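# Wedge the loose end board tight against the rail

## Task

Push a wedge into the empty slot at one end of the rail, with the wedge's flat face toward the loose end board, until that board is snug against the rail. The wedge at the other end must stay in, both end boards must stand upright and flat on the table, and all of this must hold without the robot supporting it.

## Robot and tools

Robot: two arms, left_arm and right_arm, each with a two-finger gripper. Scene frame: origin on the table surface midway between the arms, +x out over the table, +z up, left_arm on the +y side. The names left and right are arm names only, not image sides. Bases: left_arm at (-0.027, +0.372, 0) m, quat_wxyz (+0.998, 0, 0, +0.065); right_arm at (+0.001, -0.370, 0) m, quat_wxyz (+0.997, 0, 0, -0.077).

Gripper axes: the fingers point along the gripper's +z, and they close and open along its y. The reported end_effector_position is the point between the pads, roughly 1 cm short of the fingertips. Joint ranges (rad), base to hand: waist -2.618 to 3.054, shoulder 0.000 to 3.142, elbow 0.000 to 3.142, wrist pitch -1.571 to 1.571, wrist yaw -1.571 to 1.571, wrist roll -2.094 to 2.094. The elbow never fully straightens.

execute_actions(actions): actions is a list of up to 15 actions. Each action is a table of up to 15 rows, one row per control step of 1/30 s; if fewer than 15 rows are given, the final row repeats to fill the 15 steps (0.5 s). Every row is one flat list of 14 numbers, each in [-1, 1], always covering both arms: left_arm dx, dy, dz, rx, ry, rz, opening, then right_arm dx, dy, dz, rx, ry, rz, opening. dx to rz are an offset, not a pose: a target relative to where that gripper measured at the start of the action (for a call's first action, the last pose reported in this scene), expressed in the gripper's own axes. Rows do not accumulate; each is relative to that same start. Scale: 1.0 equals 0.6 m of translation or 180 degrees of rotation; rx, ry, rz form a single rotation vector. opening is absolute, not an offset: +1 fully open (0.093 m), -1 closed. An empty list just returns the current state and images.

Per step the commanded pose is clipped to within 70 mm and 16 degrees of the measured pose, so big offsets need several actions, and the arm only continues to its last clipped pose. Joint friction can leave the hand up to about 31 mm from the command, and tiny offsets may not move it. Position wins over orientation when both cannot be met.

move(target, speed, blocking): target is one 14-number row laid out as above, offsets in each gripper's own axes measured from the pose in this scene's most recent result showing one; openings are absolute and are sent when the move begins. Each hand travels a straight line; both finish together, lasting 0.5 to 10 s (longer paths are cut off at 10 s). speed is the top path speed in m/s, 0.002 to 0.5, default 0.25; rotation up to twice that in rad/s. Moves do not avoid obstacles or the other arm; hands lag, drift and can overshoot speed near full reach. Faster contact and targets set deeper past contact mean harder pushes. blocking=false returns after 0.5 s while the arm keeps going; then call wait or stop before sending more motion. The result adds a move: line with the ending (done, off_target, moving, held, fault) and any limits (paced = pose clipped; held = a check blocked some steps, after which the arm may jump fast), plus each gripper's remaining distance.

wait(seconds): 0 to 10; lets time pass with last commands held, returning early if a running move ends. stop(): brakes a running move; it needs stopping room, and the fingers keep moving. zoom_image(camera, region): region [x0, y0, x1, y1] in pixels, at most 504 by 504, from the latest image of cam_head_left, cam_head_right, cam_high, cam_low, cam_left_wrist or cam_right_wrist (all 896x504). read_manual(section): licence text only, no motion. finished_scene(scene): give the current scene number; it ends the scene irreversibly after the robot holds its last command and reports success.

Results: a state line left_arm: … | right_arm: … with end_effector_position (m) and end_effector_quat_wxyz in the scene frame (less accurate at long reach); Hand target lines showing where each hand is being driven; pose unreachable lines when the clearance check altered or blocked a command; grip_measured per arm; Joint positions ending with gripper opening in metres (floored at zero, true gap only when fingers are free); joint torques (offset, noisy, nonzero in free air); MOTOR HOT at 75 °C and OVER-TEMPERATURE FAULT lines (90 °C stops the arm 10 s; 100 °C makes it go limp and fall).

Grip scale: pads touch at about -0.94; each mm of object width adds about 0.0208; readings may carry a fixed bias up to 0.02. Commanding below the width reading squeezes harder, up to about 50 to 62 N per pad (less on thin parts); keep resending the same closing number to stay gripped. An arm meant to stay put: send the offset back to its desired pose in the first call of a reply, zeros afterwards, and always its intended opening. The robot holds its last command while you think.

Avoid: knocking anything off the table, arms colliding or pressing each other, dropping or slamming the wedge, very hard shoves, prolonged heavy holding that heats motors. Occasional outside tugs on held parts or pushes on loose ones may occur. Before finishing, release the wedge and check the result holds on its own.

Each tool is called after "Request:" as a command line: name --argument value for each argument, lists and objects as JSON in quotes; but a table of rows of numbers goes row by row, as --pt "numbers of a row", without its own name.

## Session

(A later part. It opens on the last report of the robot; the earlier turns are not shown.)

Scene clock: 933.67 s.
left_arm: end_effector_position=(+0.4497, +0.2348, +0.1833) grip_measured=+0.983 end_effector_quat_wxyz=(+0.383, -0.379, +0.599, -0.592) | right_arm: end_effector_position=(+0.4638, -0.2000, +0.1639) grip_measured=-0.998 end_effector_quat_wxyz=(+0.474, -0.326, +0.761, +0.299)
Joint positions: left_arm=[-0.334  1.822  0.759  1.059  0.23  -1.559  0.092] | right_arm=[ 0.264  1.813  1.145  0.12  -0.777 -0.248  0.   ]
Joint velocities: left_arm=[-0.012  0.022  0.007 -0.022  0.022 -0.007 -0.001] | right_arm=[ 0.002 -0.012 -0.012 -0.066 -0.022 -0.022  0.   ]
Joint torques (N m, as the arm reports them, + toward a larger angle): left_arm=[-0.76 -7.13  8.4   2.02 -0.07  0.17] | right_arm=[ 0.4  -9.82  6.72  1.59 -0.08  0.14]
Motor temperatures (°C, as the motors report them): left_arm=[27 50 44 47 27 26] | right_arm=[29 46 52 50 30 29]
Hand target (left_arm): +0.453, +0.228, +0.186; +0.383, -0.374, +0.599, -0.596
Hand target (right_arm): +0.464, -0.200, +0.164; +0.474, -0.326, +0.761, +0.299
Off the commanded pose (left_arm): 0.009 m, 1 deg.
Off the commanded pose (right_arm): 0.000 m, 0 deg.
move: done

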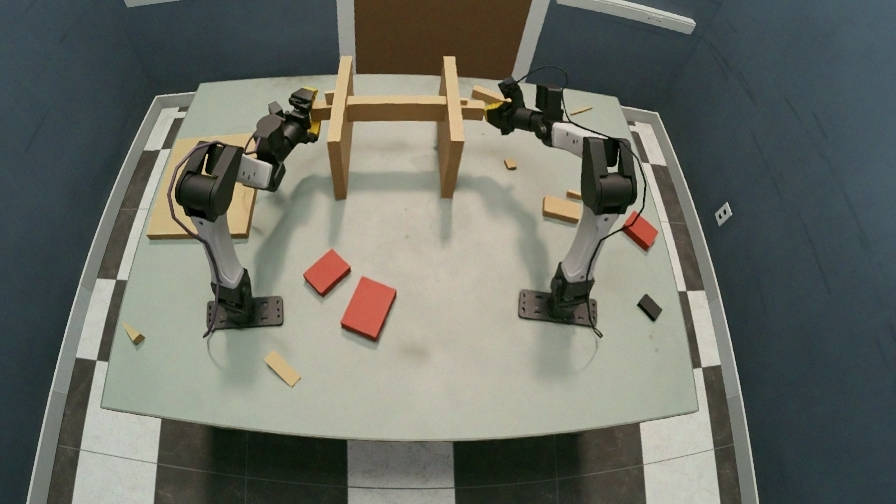

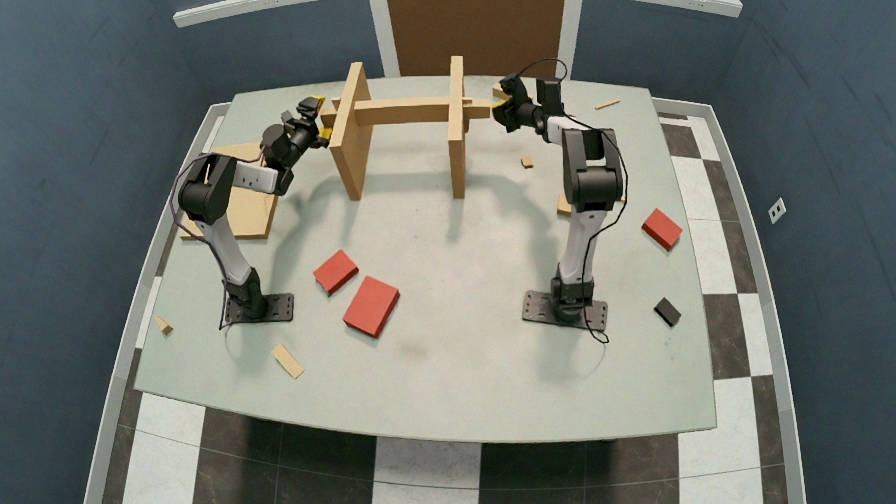

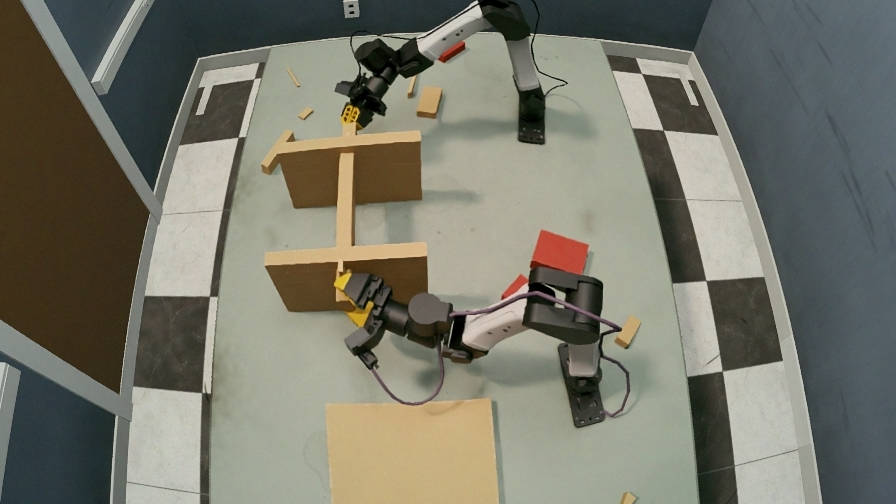

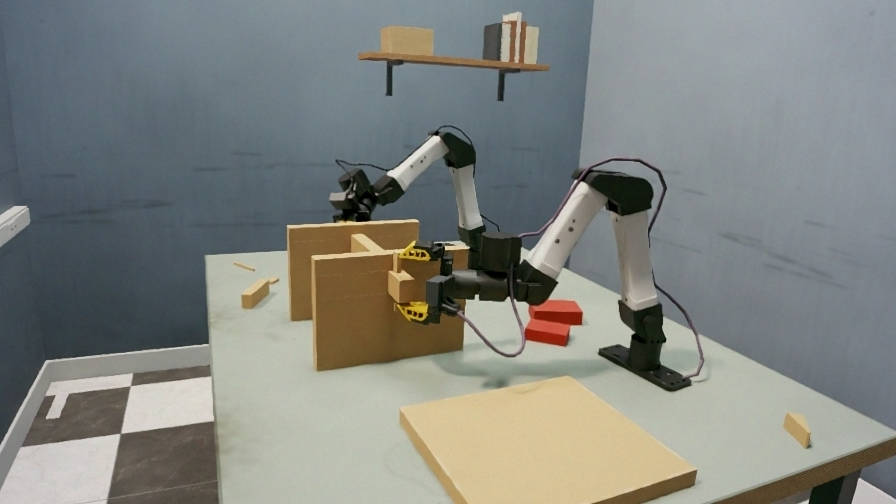

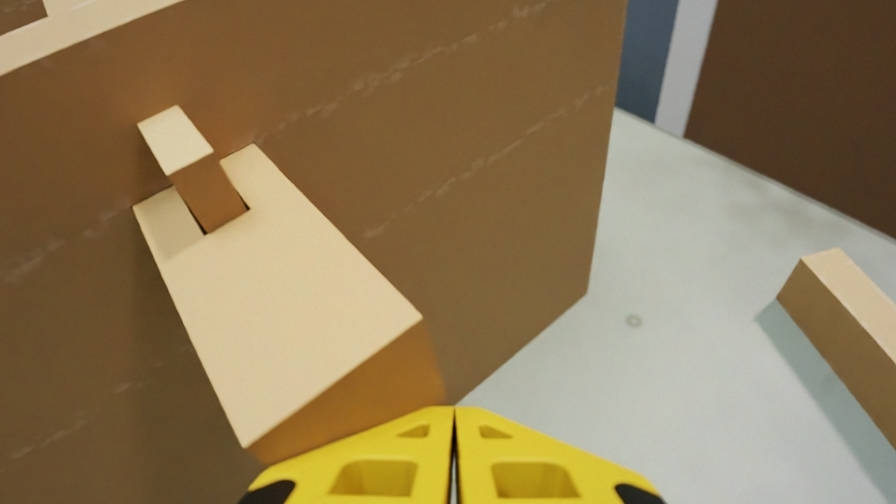

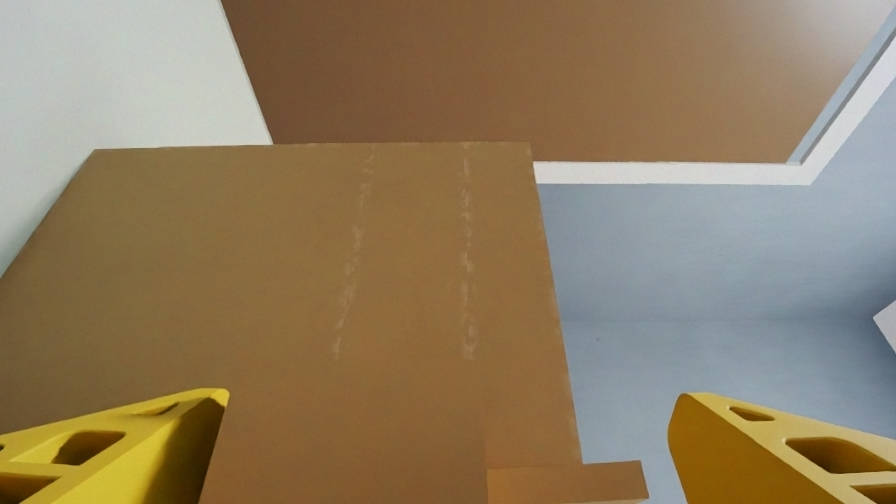

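Request:
zoom_image --camera "cam_low" --region '[360,220,480,340]'

Request:
zoom_image --camera "cam_high" --region '[300,230,420,350]'

Region (360, 220, 480, 340) of cam_low's 896x504 image, scaled by 4.200, with more detail than that image has.

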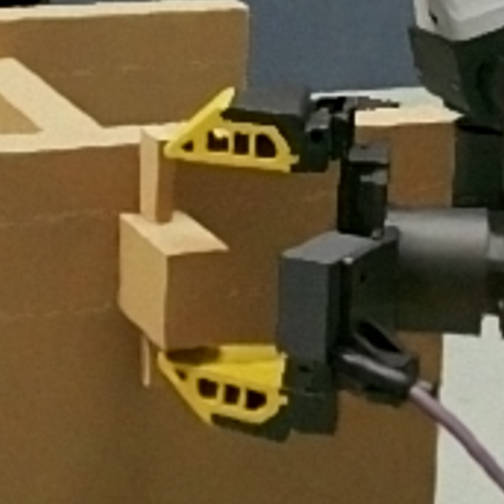

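Region (300, 230, 420, 350) of cam_high's 896x504 image, scaled by 4.200, with more detail than that image has.

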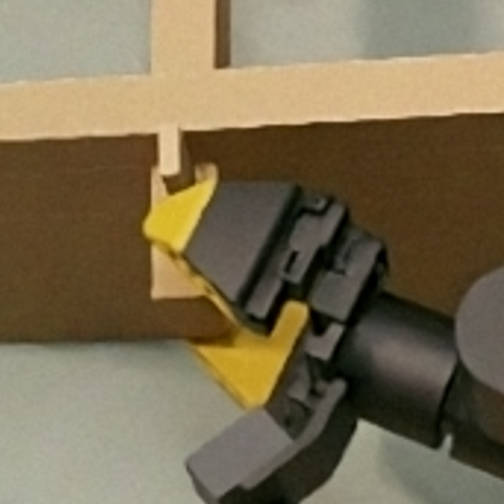

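Request:
move --target '[0.0227,-0.0145,0.0219,0,0,0,1, 0,0,0,0,0,0,-1]' --speed 0.02

Scene clock: 955.97 s.
left_arm: end_effector_position=(+0.4529, +0.2225, +0.1854) grip_measured=+0.983 end_effector_quat_wxyz=(+0.381, -0.383, +0.602, -0.588) | right_arm: end_effector_position=(+0.4638, -0.2000, +0.1639) grip_measured=-0.998 end_effector_quat_wxyz=(+0.474, -0.326, +0.761, +0.299)
Joint positions: left_arm=[-0.37   1.822  0.79   1.013  0.19  -1.559  0.092] | right_arm=[ 0.264  1.813  1.145  0.12  -0.777 -0.248  0.   ]
Joint velocities: left_arm=[-0.017  0.007  0.002 -0.051 -0.081  0.007 -0.001] | right_arm=[-0.017 -0.012 -0.012  0.007 -0.051  0.037  0.   ]
Joint torques (N m, as the arm reports them, + toward a larger angle): left_arm=[-0.51 -8.01  8.67  2.07 -0.06  0.18] | right_arm=[ 0.41 -9.82  6.72  1.59 -0.08  0.14]
Motor temperatures (°C, as the motors report them): left_arm=[27 51 46 47 27 26] | right_arm=[29 47 52 50 30 29]
Hand target (left_arm): +0.456, +0.217, +0.192; +0.384, -0.378, +0.599, -0.592
Hand target (right_arm): +0.464, -0.200, +0.164; +0.474, -0.326, +0.761, +0.299
Off the commanded pose (left_arm): 0.009 m, 1 deg.
Off the commanded pose (right_arm): 0.000 m, 0 deg.
move: done

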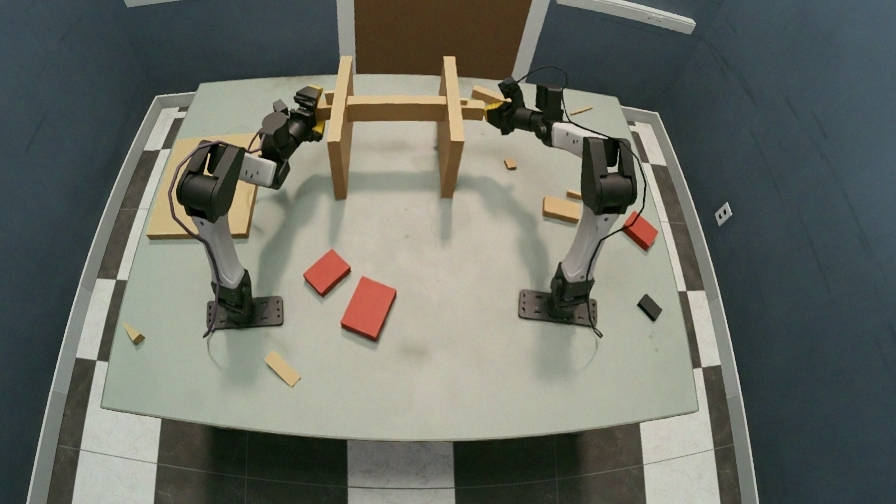

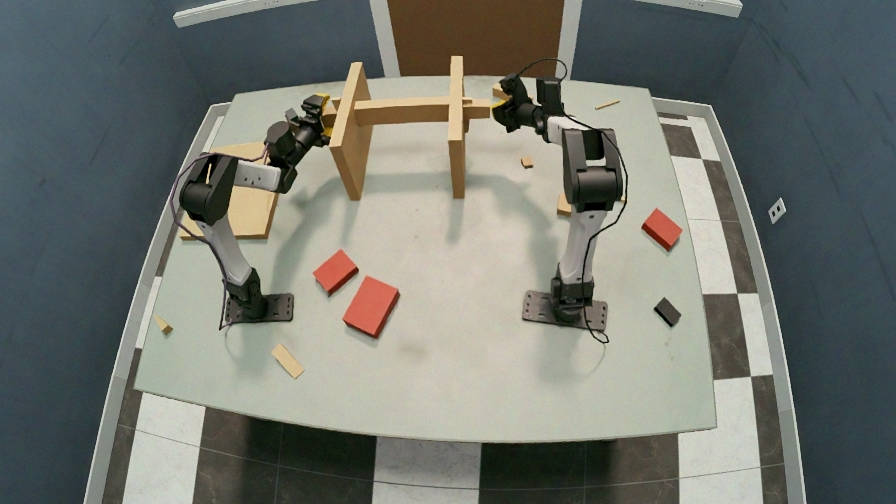

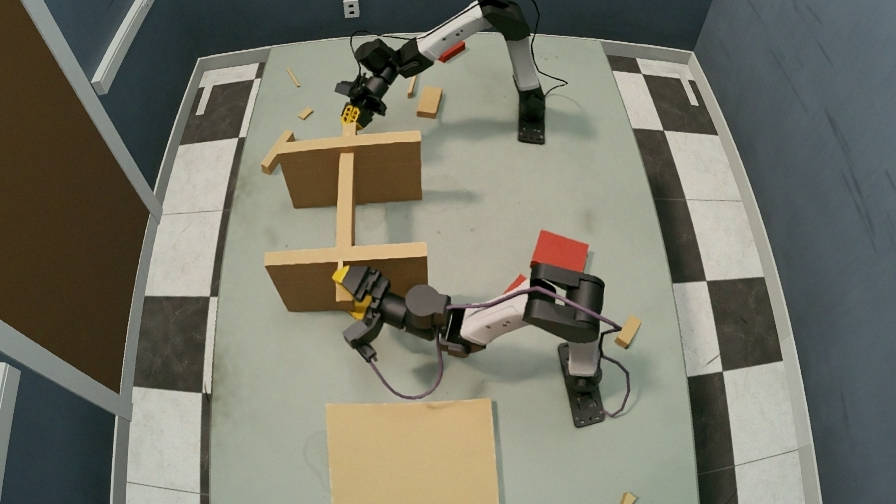

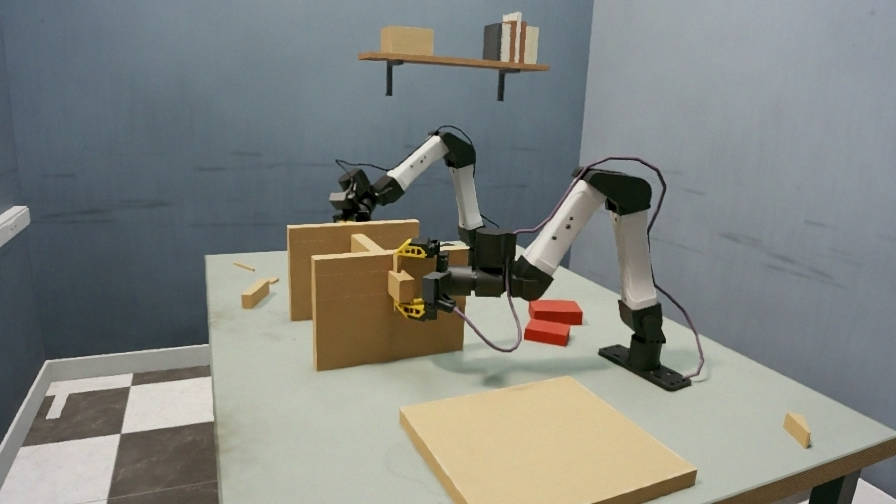

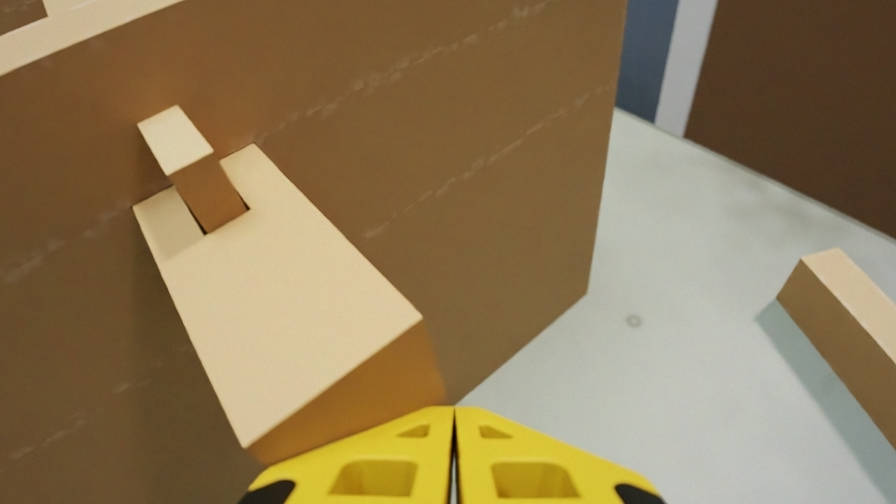

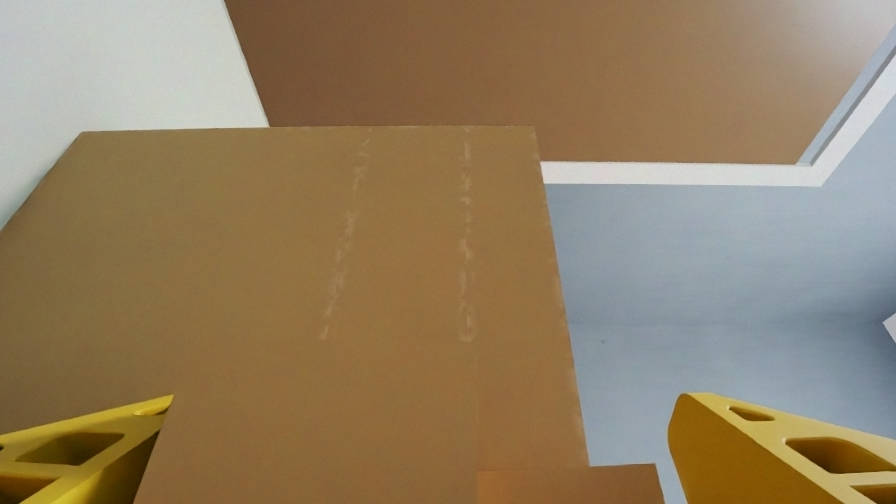

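Request:
move --target '[0,-0.0167,0,0.008,0,0,1, 0,0,0,0,0,0,-1]' --speed 0.02

Scene clock: 966.43 s.
left_arm: end_effector_position=(+0.4530, +0.2228, +0.1847) grip_measured=+0.983 end_effector_quat_wxyz=(+0.381, -0.384, +0.602, -0.587) | right_arm: end_effector_position=(+0.4638, -0.2000, +0.1639) grip_measured=-0.998 end_effector_quat_wxyz=(+0.474, -0.326, +0.761, +0.299)
Joint positions: left_arm=[-0.37   1.822  0.79   1.011  0.188 -1.559  0.092] | right_arm=[ 0.264  1.813  1.145  0.12  -0.777 -0.248  0.   ]
Joint velocities: left_arm=[ 0.007 -0.002  0.007 -0.095  0.051 -0.037 -0.001] | right_arm=[-0.032 -0.002  0.002  0.007  0.037 -0.022  0.   ]
Joint torques (N m, as the arm reports them, + toward a larger angle): left_arm=[ 0.24 -9.28  7.19  2.21  0.04  0.1 ] | right_arm=[ 0.39 -9.83  6.73  1.59 -0.08  0.14]
Motor temperatures (°C, as the motors report them): left_arm=[27 51 47 47 27 26] | right_arm=[29 47 52 50 30 29]
Hand target (left_arm): +0.453, +0.222, +0.195; +0.386, -0.378, +0.595, -0.595
Hand target (right_arm): +0.464, -0.200, +0.164; +0.474, -0.326, +0.761, +0.299
Off the commanded pose (left_arm): 0.011 m, 2 deg.
Off the commanded pose (right_arm): 0.000 m, 0 deg.
move: off_target (left_arm)

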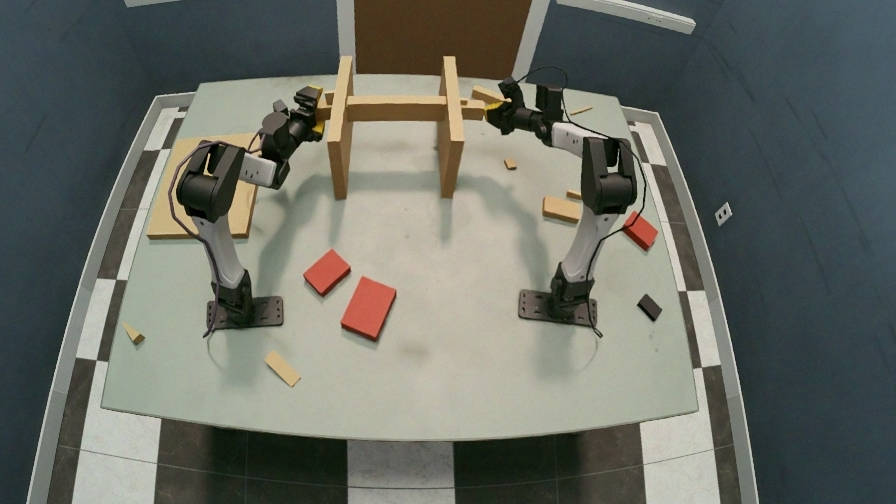

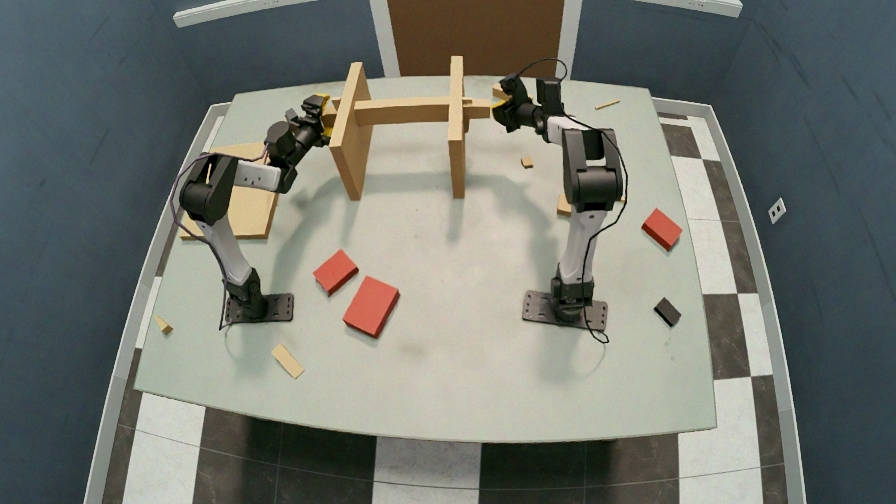

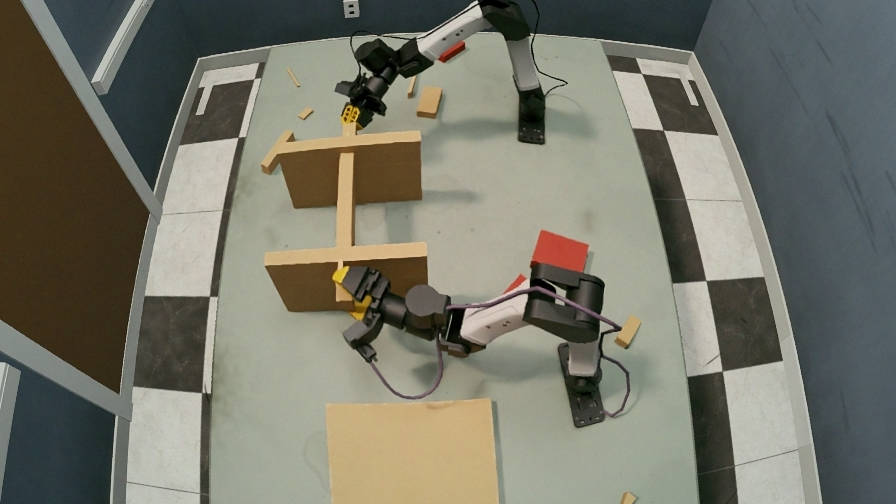

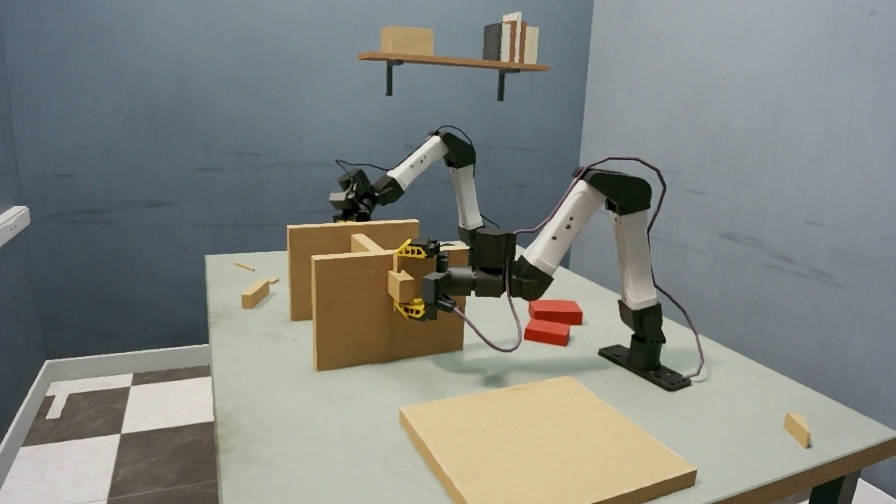

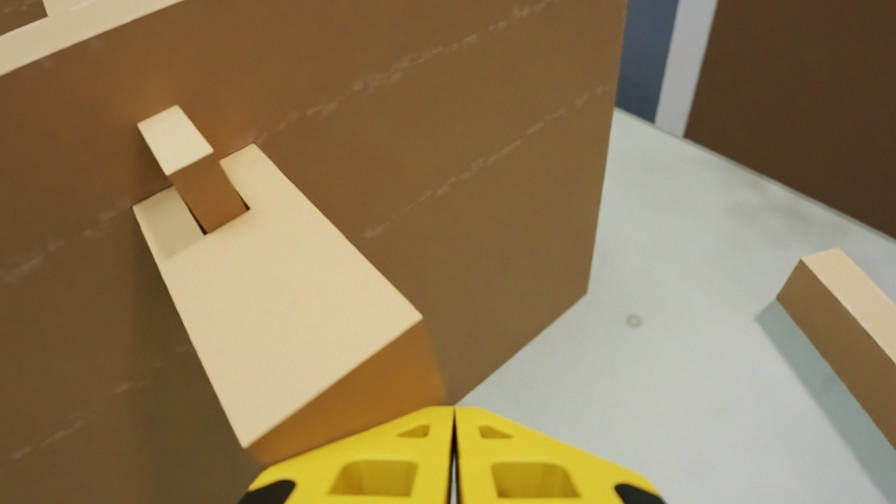

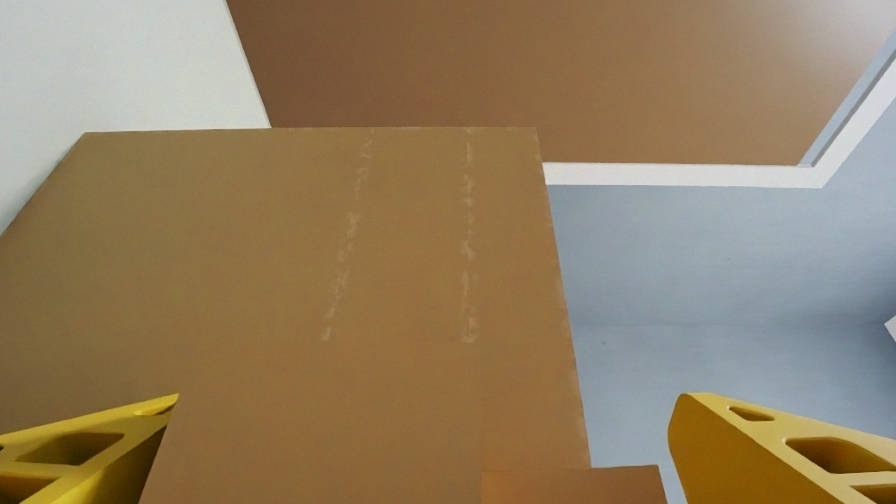

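Request:
move --target '[0,-0.024,0,0.017,0,0,1, 0,0,0,0,0,0,-1]' --speed 0.02

Scene clock: 976.57 s.
left_arm: end_effector_position=(+0.4531, +0.2228, +0.1903) grip_measured=+0.983 end_effector_quat_wxyz=(+0.386, -0.379, +0.596, -0.593) | right_arm: end_effector_position=(+0.4638, -0.2000, +0.1639) grip_measured=-0.998 end_effector_quat_wxyz=(+0.474, -0.326, +0.761, +0.299)
Joint positions: left_arm=[-0.37   1.822  0.79   1.034  0.188 -1.561  0.092] | right_arm=[ 0.264  1.813  1.145  0.12  -0.777 -0.248  0.   ]
Joint velocities: left_arm=[ 0.007 -0.002 -0.027  0.066  0.007 -0.007 -0.001] | right_arm=[ 0.002 -0.007 -0.012  0.037 -0.007  0.007  0.   ]
Joint torques (N m, as the arm reports them, + toward a larger angle): left_arm=[ 0.18 -8.67  7.02  2.37 -0.01  0.1 ] | right_arm=[ 0.4  -9.83  6.72  1.59 -0.09  0.13]
Motor temperatures (°C, as the motors report them): left_arm=[27 53 47 48 27 26] | right_arm=[29 47 52 50 30 29]
Hand target (left_arm): +0.453, +0.223, +0.199; +0.391, -0.374, +0.587, -0.603
Hand target (right_arm): +0.464, -0.200, +0.164; +0.474, -0.326, +0.761, +0.299
Off the commanded pose (left_arm): 0.009 m, 2 deg.
Off the commanded pose (right_arm): 0.000 m, 0 deg.
move: done

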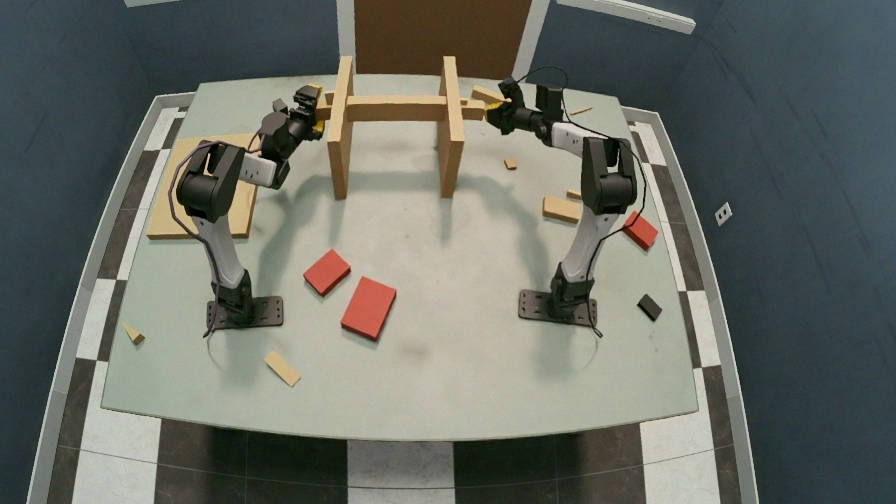

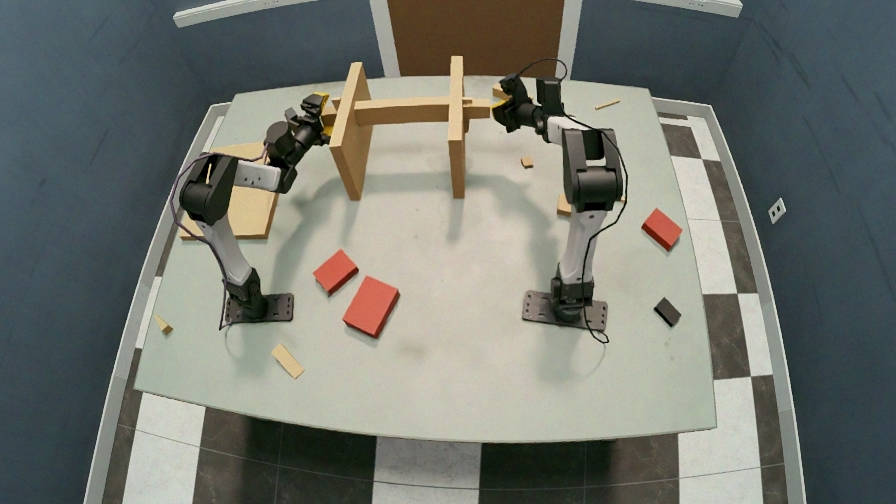

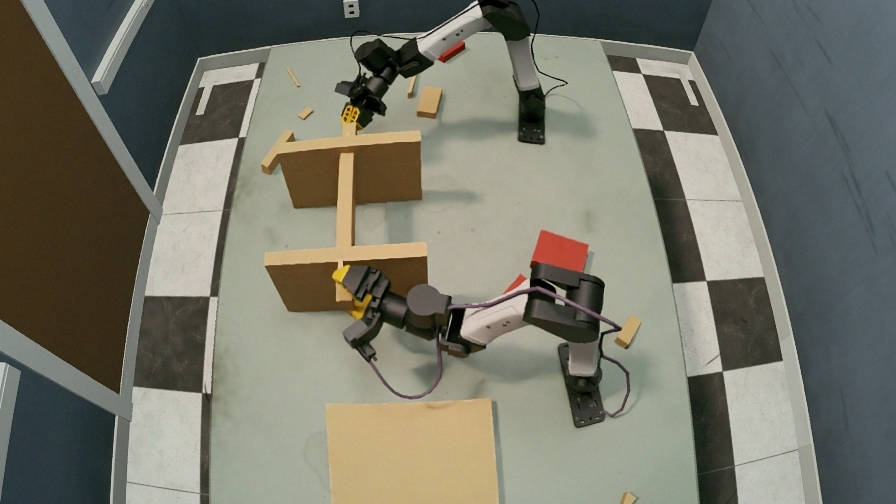

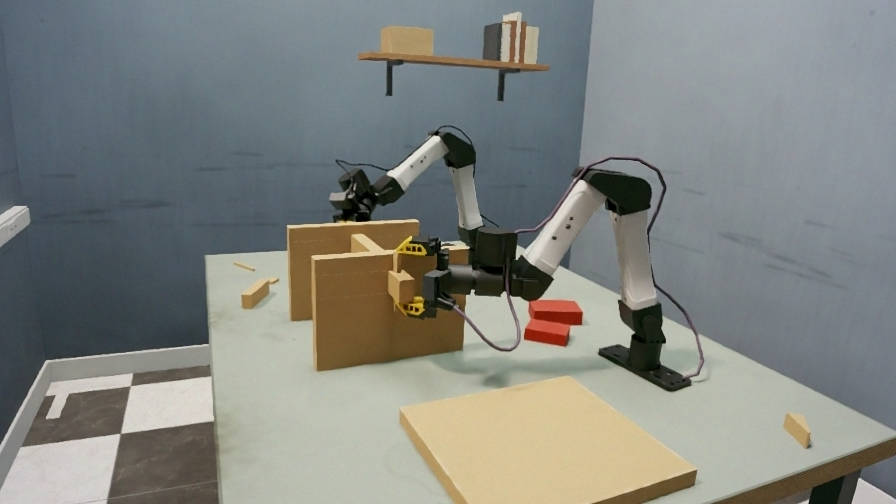

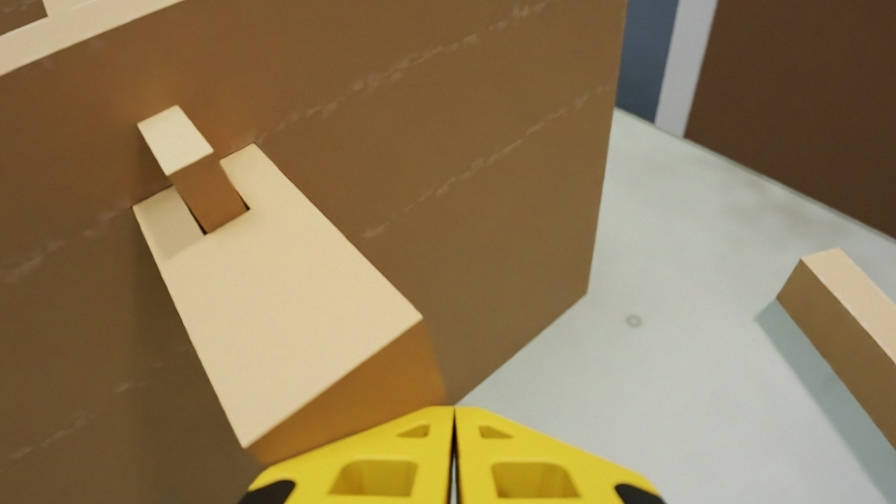

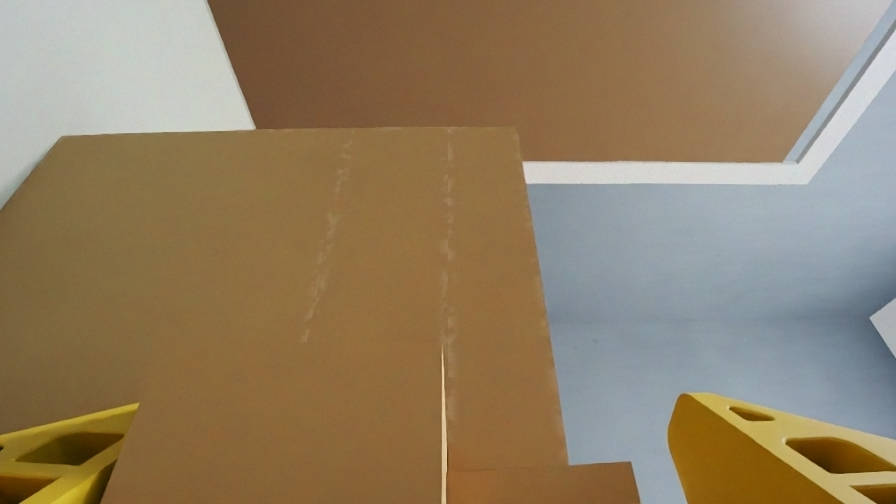

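Request:
zoom_image --camera "cam_high" --region '[310,235,400,325]'

Request:
zoom_image --camera "cam_head_right" --region '[290,70,390,170]'

Region (310, 235, 400, 325) of cam_high's 896x504 image, scaled by 5.600, with more detail than that image has.

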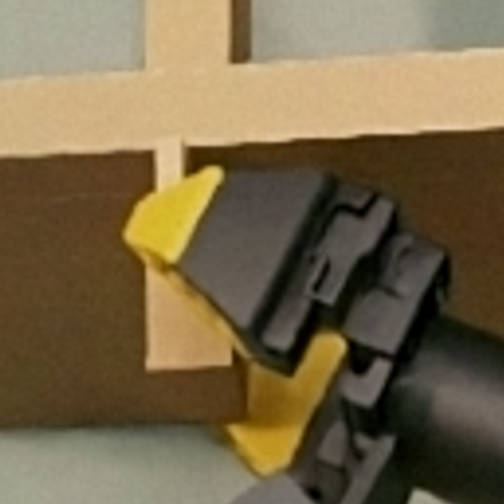

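Region (290, 70, 390, 170) of cam_head_right's 896x504 image, scaled by 5.040, with more detail than that image has.

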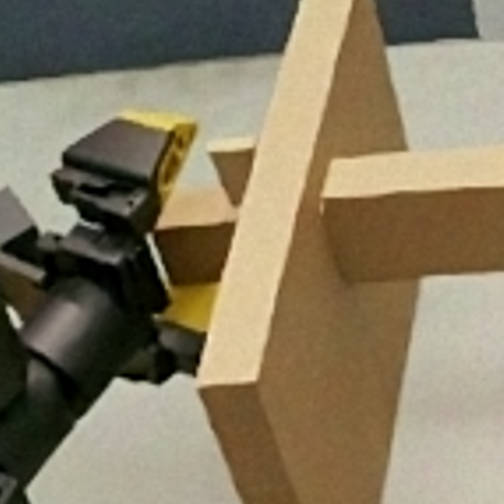

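Request:
move --target '[0.0333,-0.007,0.0042,0.005,0.0127,0,1, 0,0,0,0,0,0,-1]' --speed 0.015

Scene clock: 1003.47 s.
left_arm: end_effector_position=(+0.4487, +0.2095, +0.1906) grip_measured=+0.983 end_effector_quat_wxyz=(+0.378, -0.371, +0.601, -0.599) | right_arm: end_effector_position=(+0.4638, -0.2000, +0.1639) grip_measured=-0.998 end_effector_quat_wxyz=(+0.474, -0.326, +0.761, +0.299)
Joint positions: left_arm=[-0.397  1.822  0.79   1.035  0.188 -1.561  0.092] | right_arm=[ 0.264  1.813  1.145  0.12  -0.777 -0.248  0.   ]
Joint velocities: left_arm=[ 0.002 -0.002 -0.007 -0.007 -0.007 -0.022 -0.   ] | right_arm=[-0.012  0.007 -0.017  0.066  0.022 -0.051  0.   ]
Joint torques (N m, as the arm reports them, + toward a larger angle): left_arm=[-0.75 -8.25  6.93  2.19 -0.02  0.12] | right_arm=[ 0.39 -9.82  6.72  1.59 -0.08  0.14]
Motor temperatures (°C, as the motors report them): left_arm=[27 54 46 50 27 26] | right_arm=[29 47 52 51 30 29]
Hand target (left_arm): +0.447, +0.204, +0.194; +0.377, -0.364, +0.599, -0.605
Hand target (right_arm): +0.464, -0.200, +0.164; +0.474, -0.326, +0.761, +0.299
Off the commanded pose (left_arm): 0.007 m, 1 deg.
Off the commanded pose (right_arm): 0.000 m, 0 deg.
move: done

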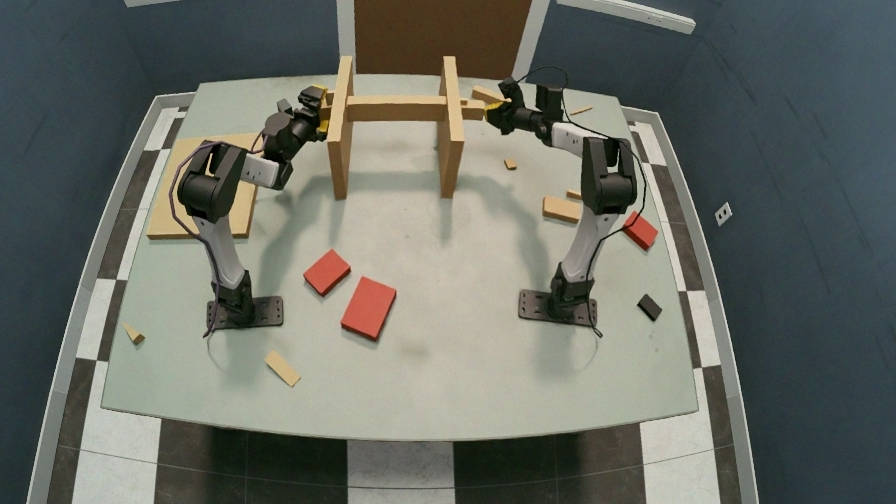

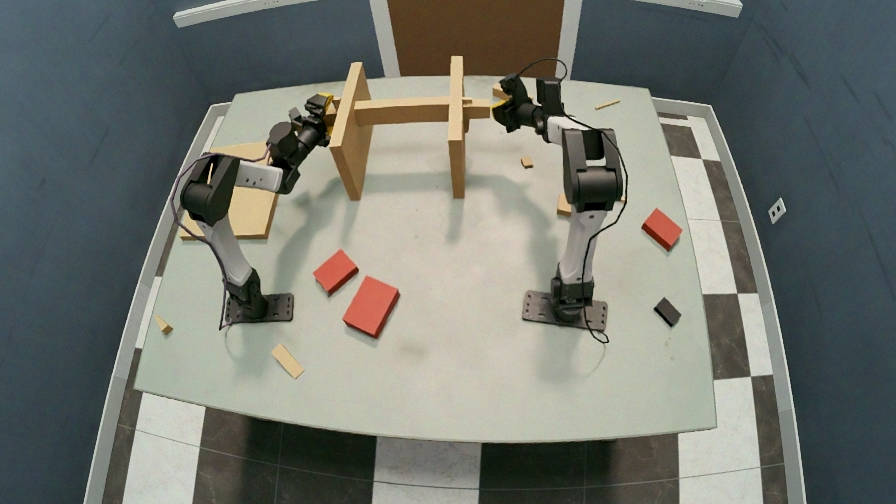

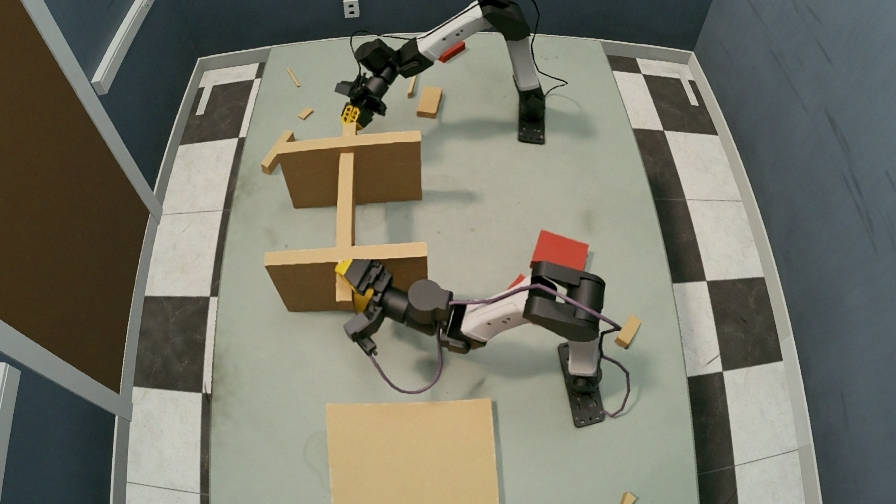

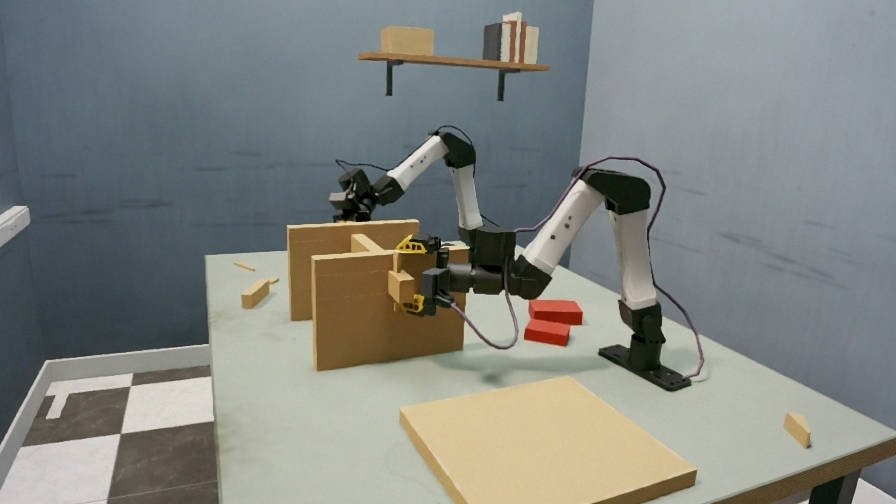

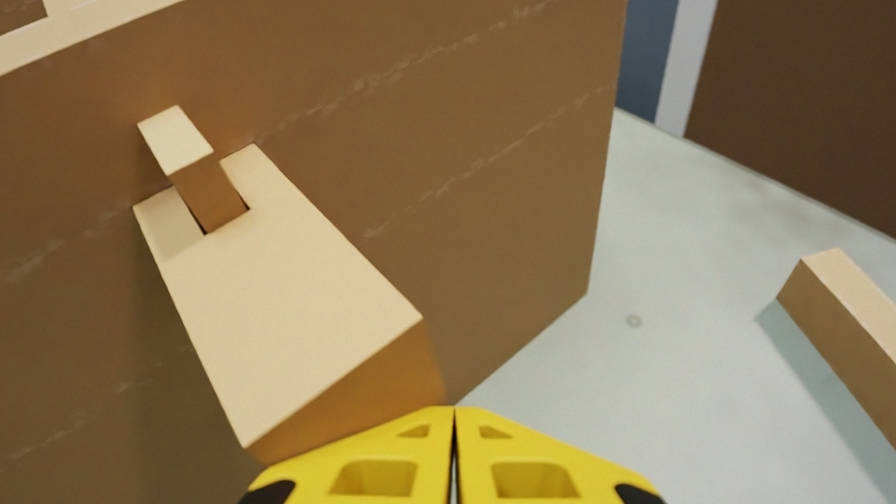

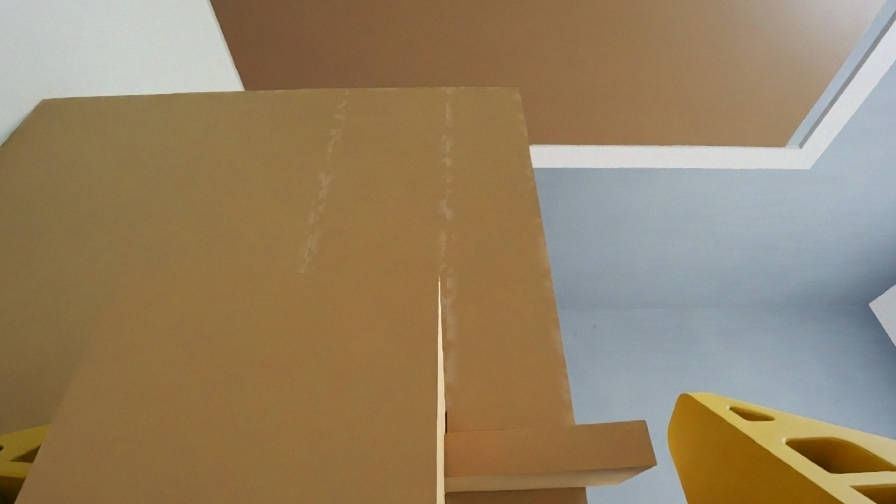

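Request:
zoom_image --camera "cam_head_right" --region '[300,75,380,155]'

Request:
zoom_image --camera "cam_low" --region '[370,225,460,325]'

Request:
zoom_image --camera "cam_high" --region '[310,235,400,325]'

Region (300, 75, 380, 155) of cam_head_right's 896x504 image, scaled by 6.300, with more detail than that image has.

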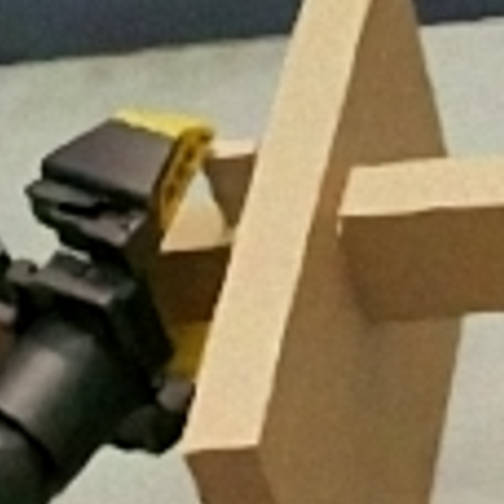

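Region (370, 225, 460, 325) of cam_low's 896x504 image, scaled by 5.040, with more detail than that image has; it fills the left 454 columns of this view, and the rest is white.

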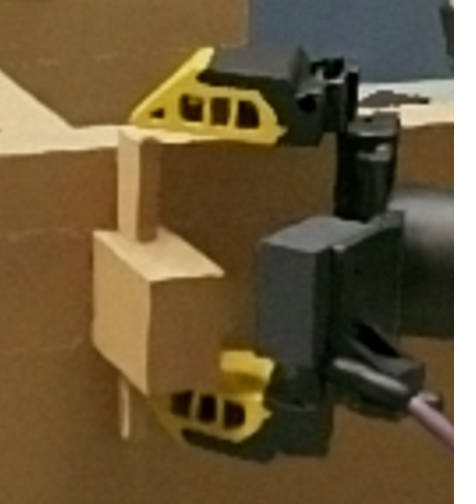

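Region (310, 235, 400, 325) of cam_high's 896x504 image, scaled by 5.600, with more detail than that image has.

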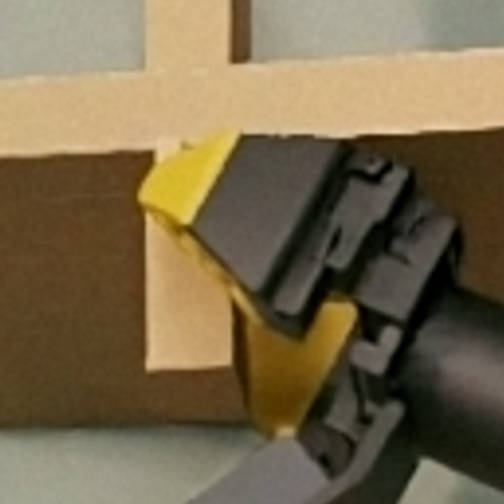

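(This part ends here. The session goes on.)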